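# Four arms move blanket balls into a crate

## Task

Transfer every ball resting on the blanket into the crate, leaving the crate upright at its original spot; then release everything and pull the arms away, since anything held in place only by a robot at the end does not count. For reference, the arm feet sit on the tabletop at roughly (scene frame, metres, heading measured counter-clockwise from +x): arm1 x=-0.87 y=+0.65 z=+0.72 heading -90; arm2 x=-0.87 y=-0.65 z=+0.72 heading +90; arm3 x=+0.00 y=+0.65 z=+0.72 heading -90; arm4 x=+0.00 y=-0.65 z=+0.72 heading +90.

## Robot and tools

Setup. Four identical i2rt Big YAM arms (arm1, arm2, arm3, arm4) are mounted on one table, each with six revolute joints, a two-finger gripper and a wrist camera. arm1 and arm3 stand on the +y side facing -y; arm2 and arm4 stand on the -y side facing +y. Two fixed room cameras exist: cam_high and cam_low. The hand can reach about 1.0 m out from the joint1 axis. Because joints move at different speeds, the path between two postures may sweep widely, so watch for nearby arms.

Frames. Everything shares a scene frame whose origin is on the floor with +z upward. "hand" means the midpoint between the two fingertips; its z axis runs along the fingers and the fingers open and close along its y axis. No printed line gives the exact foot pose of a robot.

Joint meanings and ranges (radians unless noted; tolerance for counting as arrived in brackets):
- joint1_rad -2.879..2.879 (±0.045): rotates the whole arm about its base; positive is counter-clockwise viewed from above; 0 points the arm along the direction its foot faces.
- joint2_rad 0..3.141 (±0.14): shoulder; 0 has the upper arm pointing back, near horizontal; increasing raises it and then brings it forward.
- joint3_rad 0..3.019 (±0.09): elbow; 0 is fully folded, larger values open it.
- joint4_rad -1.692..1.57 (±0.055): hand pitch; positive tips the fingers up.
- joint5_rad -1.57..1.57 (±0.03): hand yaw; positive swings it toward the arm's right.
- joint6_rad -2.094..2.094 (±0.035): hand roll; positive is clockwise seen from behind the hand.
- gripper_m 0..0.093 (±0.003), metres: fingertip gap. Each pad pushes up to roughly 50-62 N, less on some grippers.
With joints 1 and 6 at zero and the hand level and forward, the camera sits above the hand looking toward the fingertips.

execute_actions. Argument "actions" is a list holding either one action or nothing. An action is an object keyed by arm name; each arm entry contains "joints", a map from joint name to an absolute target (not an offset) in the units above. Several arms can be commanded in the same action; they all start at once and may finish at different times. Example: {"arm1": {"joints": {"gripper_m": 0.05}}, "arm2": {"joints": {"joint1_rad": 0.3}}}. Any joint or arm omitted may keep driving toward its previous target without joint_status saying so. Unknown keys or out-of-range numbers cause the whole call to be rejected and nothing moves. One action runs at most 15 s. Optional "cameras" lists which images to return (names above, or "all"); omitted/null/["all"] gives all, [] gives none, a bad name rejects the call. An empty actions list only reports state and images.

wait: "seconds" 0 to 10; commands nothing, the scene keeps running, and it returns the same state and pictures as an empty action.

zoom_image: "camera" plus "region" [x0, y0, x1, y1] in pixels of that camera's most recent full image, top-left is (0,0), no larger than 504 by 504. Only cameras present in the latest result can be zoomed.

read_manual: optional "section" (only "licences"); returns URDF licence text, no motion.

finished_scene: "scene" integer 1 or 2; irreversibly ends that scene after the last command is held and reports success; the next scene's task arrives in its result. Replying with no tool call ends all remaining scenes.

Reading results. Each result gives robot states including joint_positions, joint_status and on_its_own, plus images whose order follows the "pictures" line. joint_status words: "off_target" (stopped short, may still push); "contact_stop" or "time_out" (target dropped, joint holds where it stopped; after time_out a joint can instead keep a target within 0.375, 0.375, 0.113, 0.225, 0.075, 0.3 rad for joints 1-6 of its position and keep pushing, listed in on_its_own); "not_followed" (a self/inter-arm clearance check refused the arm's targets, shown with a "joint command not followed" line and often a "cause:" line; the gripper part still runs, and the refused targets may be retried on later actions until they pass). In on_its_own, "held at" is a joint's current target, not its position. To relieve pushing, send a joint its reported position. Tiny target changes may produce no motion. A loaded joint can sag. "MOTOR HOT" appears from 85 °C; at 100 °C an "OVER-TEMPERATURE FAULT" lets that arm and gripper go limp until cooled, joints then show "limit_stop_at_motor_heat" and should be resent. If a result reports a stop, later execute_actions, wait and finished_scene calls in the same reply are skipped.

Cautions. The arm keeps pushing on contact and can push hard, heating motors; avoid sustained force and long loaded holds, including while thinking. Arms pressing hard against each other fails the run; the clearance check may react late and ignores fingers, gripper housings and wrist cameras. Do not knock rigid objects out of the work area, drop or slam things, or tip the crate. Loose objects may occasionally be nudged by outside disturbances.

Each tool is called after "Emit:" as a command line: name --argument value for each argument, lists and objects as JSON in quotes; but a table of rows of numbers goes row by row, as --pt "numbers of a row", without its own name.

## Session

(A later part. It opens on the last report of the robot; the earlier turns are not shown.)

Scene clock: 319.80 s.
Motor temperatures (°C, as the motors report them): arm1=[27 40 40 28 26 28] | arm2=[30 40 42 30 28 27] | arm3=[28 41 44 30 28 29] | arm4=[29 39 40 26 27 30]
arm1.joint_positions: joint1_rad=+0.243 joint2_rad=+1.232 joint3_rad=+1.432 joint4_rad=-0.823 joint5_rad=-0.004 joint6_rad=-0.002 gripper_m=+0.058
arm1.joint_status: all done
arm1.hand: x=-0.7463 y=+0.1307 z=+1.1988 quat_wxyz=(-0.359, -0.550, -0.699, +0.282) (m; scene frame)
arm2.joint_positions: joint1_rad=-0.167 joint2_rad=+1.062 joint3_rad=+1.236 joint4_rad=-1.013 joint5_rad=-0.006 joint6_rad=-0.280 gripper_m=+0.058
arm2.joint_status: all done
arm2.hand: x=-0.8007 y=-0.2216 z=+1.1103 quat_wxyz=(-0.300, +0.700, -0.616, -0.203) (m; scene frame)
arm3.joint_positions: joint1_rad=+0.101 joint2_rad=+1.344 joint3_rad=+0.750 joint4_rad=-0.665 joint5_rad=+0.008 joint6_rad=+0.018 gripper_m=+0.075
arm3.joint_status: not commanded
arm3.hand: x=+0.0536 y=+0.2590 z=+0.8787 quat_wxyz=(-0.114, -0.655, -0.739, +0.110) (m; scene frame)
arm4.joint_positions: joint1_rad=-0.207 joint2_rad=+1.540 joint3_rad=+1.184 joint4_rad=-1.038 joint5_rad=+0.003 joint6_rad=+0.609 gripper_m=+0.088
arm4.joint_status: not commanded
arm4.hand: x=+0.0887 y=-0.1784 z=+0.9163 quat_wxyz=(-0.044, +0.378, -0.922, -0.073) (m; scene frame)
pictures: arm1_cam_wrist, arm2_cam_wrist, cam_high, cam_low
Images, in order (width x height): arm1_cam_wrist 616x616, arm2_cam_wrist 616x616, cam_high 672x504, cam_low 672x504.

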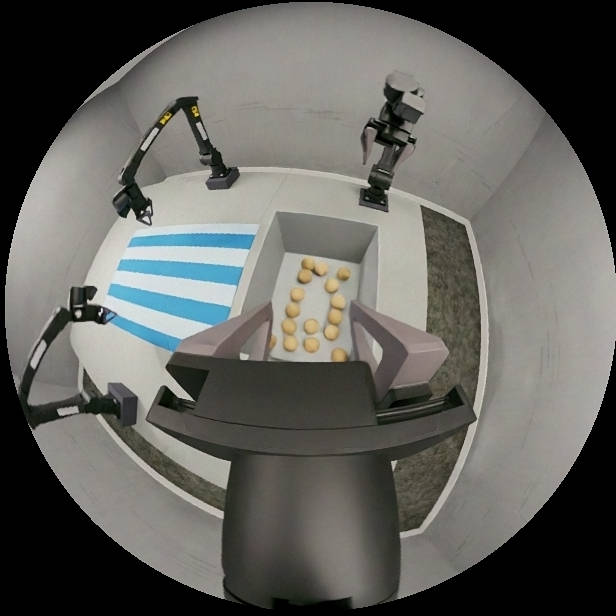

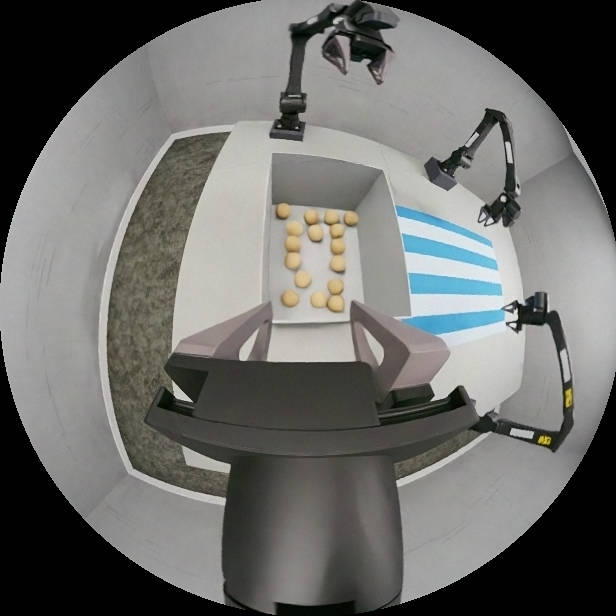

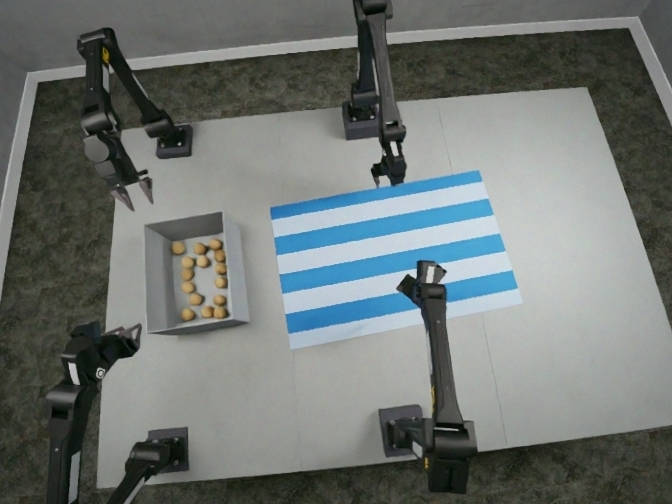

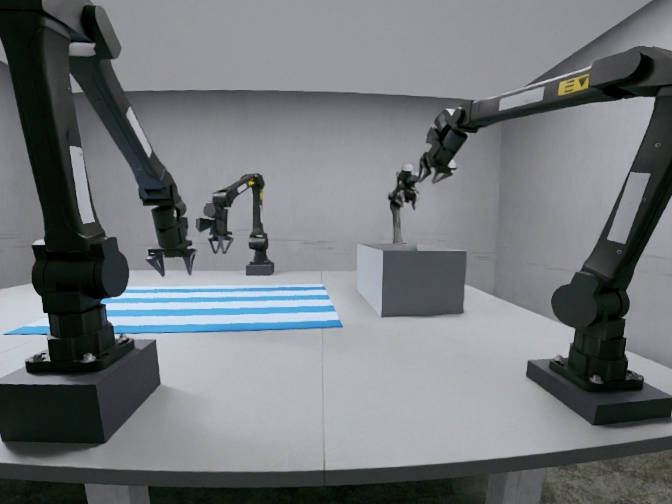

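Emit:
zoom_image --camera "arm2_cam_wrist" --region '[250, 180, 400, 330]'

Emit:
zoom_image --camera "cam_high" --region '[130, 200, 270, 350]'

Region (250, 180, 400, 330) of arm2_cam_wrist's 616x616 image, scaled by 3.360, with more detail than that image has.

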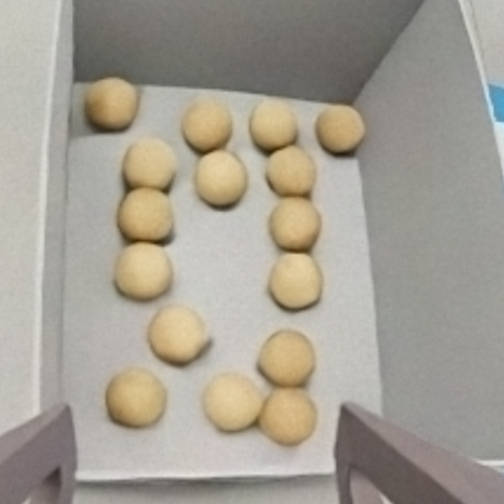

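Region (130, 200, 270, 350) of cam_high's 672x504 image, scaled by 3.360, with more detail than that image has; it fills the left 470 columns of this view, and the rest is white.

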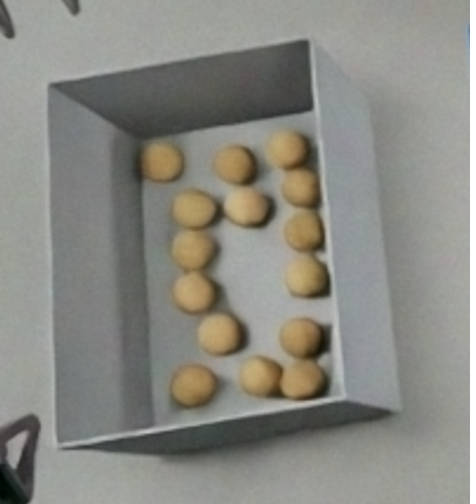

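Emit:
execute_actions --actions '[{"arm1":{"joints":{"joint2_rad":0.97}},"arm2":{"joints":{"joint2_rad":0.79}},"arm3":{"joints":{"joint2_rad":1.07}},"arm4":{"joints":{"joint2_rad":1.27}}}]' --cameras '["cam_high"]'

Scene clock: 322.27 s.
Motor temperatures (°C, as the motors report them): arm1=[27 40 40 28 26 28] | arm2=[30 40 42 30 28 27] | arm3=[28 41 44 30 28 29] | arm4=[29 39 40 26 27 30]
arm1.joint_positions: joint1_rad=+0.243 joint2_rad=+0.966 joint3_rad=+1.432 joint4_rad=-0.823 joint5_rad=-0.004 joint6_rad=-0.002 gripper_m=+0.058
arm1.joint_status: all done
arm1.hand: x=-0.7694 y=+0.2283 z=+1.3225 quat_wxyz=(-0.449, -0.508, -0.645, +0.353) (m; scene frame)
arm2.joint_positions: joint1_rad=-0.167 joint2_rad=+0.797 joint3_rad=+1.236 joint4_rad=-1.013 joint5_rad=-0.006 joint6_rad=-0.280 gripper_m=+0.058
arm2.joint_status: all done
arm2.hand: x=-0.8114 y=-0.3010 z=+1.2098 quat_wxyz=(-0.401, +0.657, -0.579, -0.268) (m; scene frame)
arm3.joint_positions: joint1_rad=+0.101 joint2_rad=+1.056 joint3_rad=+0.742 joint4_rad=-0.665 joint5_rad=+0.008 joint6_rad=+0.018 gripper_m=+0.075
arm3.joint_status: all done
arm3.hand: x=+0.0547 y=+0.2599 z=+0.9831 quat_wxyz=(-0.217, -0.633, -0.716, +0.198) (m; scene frame)
arm4.joint_positions: joint1_rad=-0.207 joint2_rad=+1.250 joint3_rad=+1.172 joint4_rad=-1.038 joint5_rad=+0.003 joint6_rad=+0.609 gripper_m=+0.088
arm4.joint_status: all done
arm4.hand: x=+0.0856 y=-0.2009 z=+1.0409 quat_wxyz=(-0.118, +0.369, -0.902, -0.188) (m; scene frame)
pictures: cam_high
Images, in order (width x height): cam_high 672x504.

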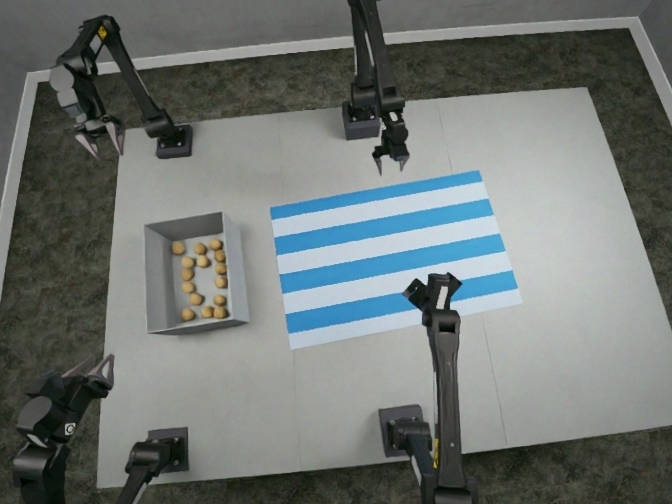

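Emit:
finished_scene --scene 2

The scene is finished: the task was done.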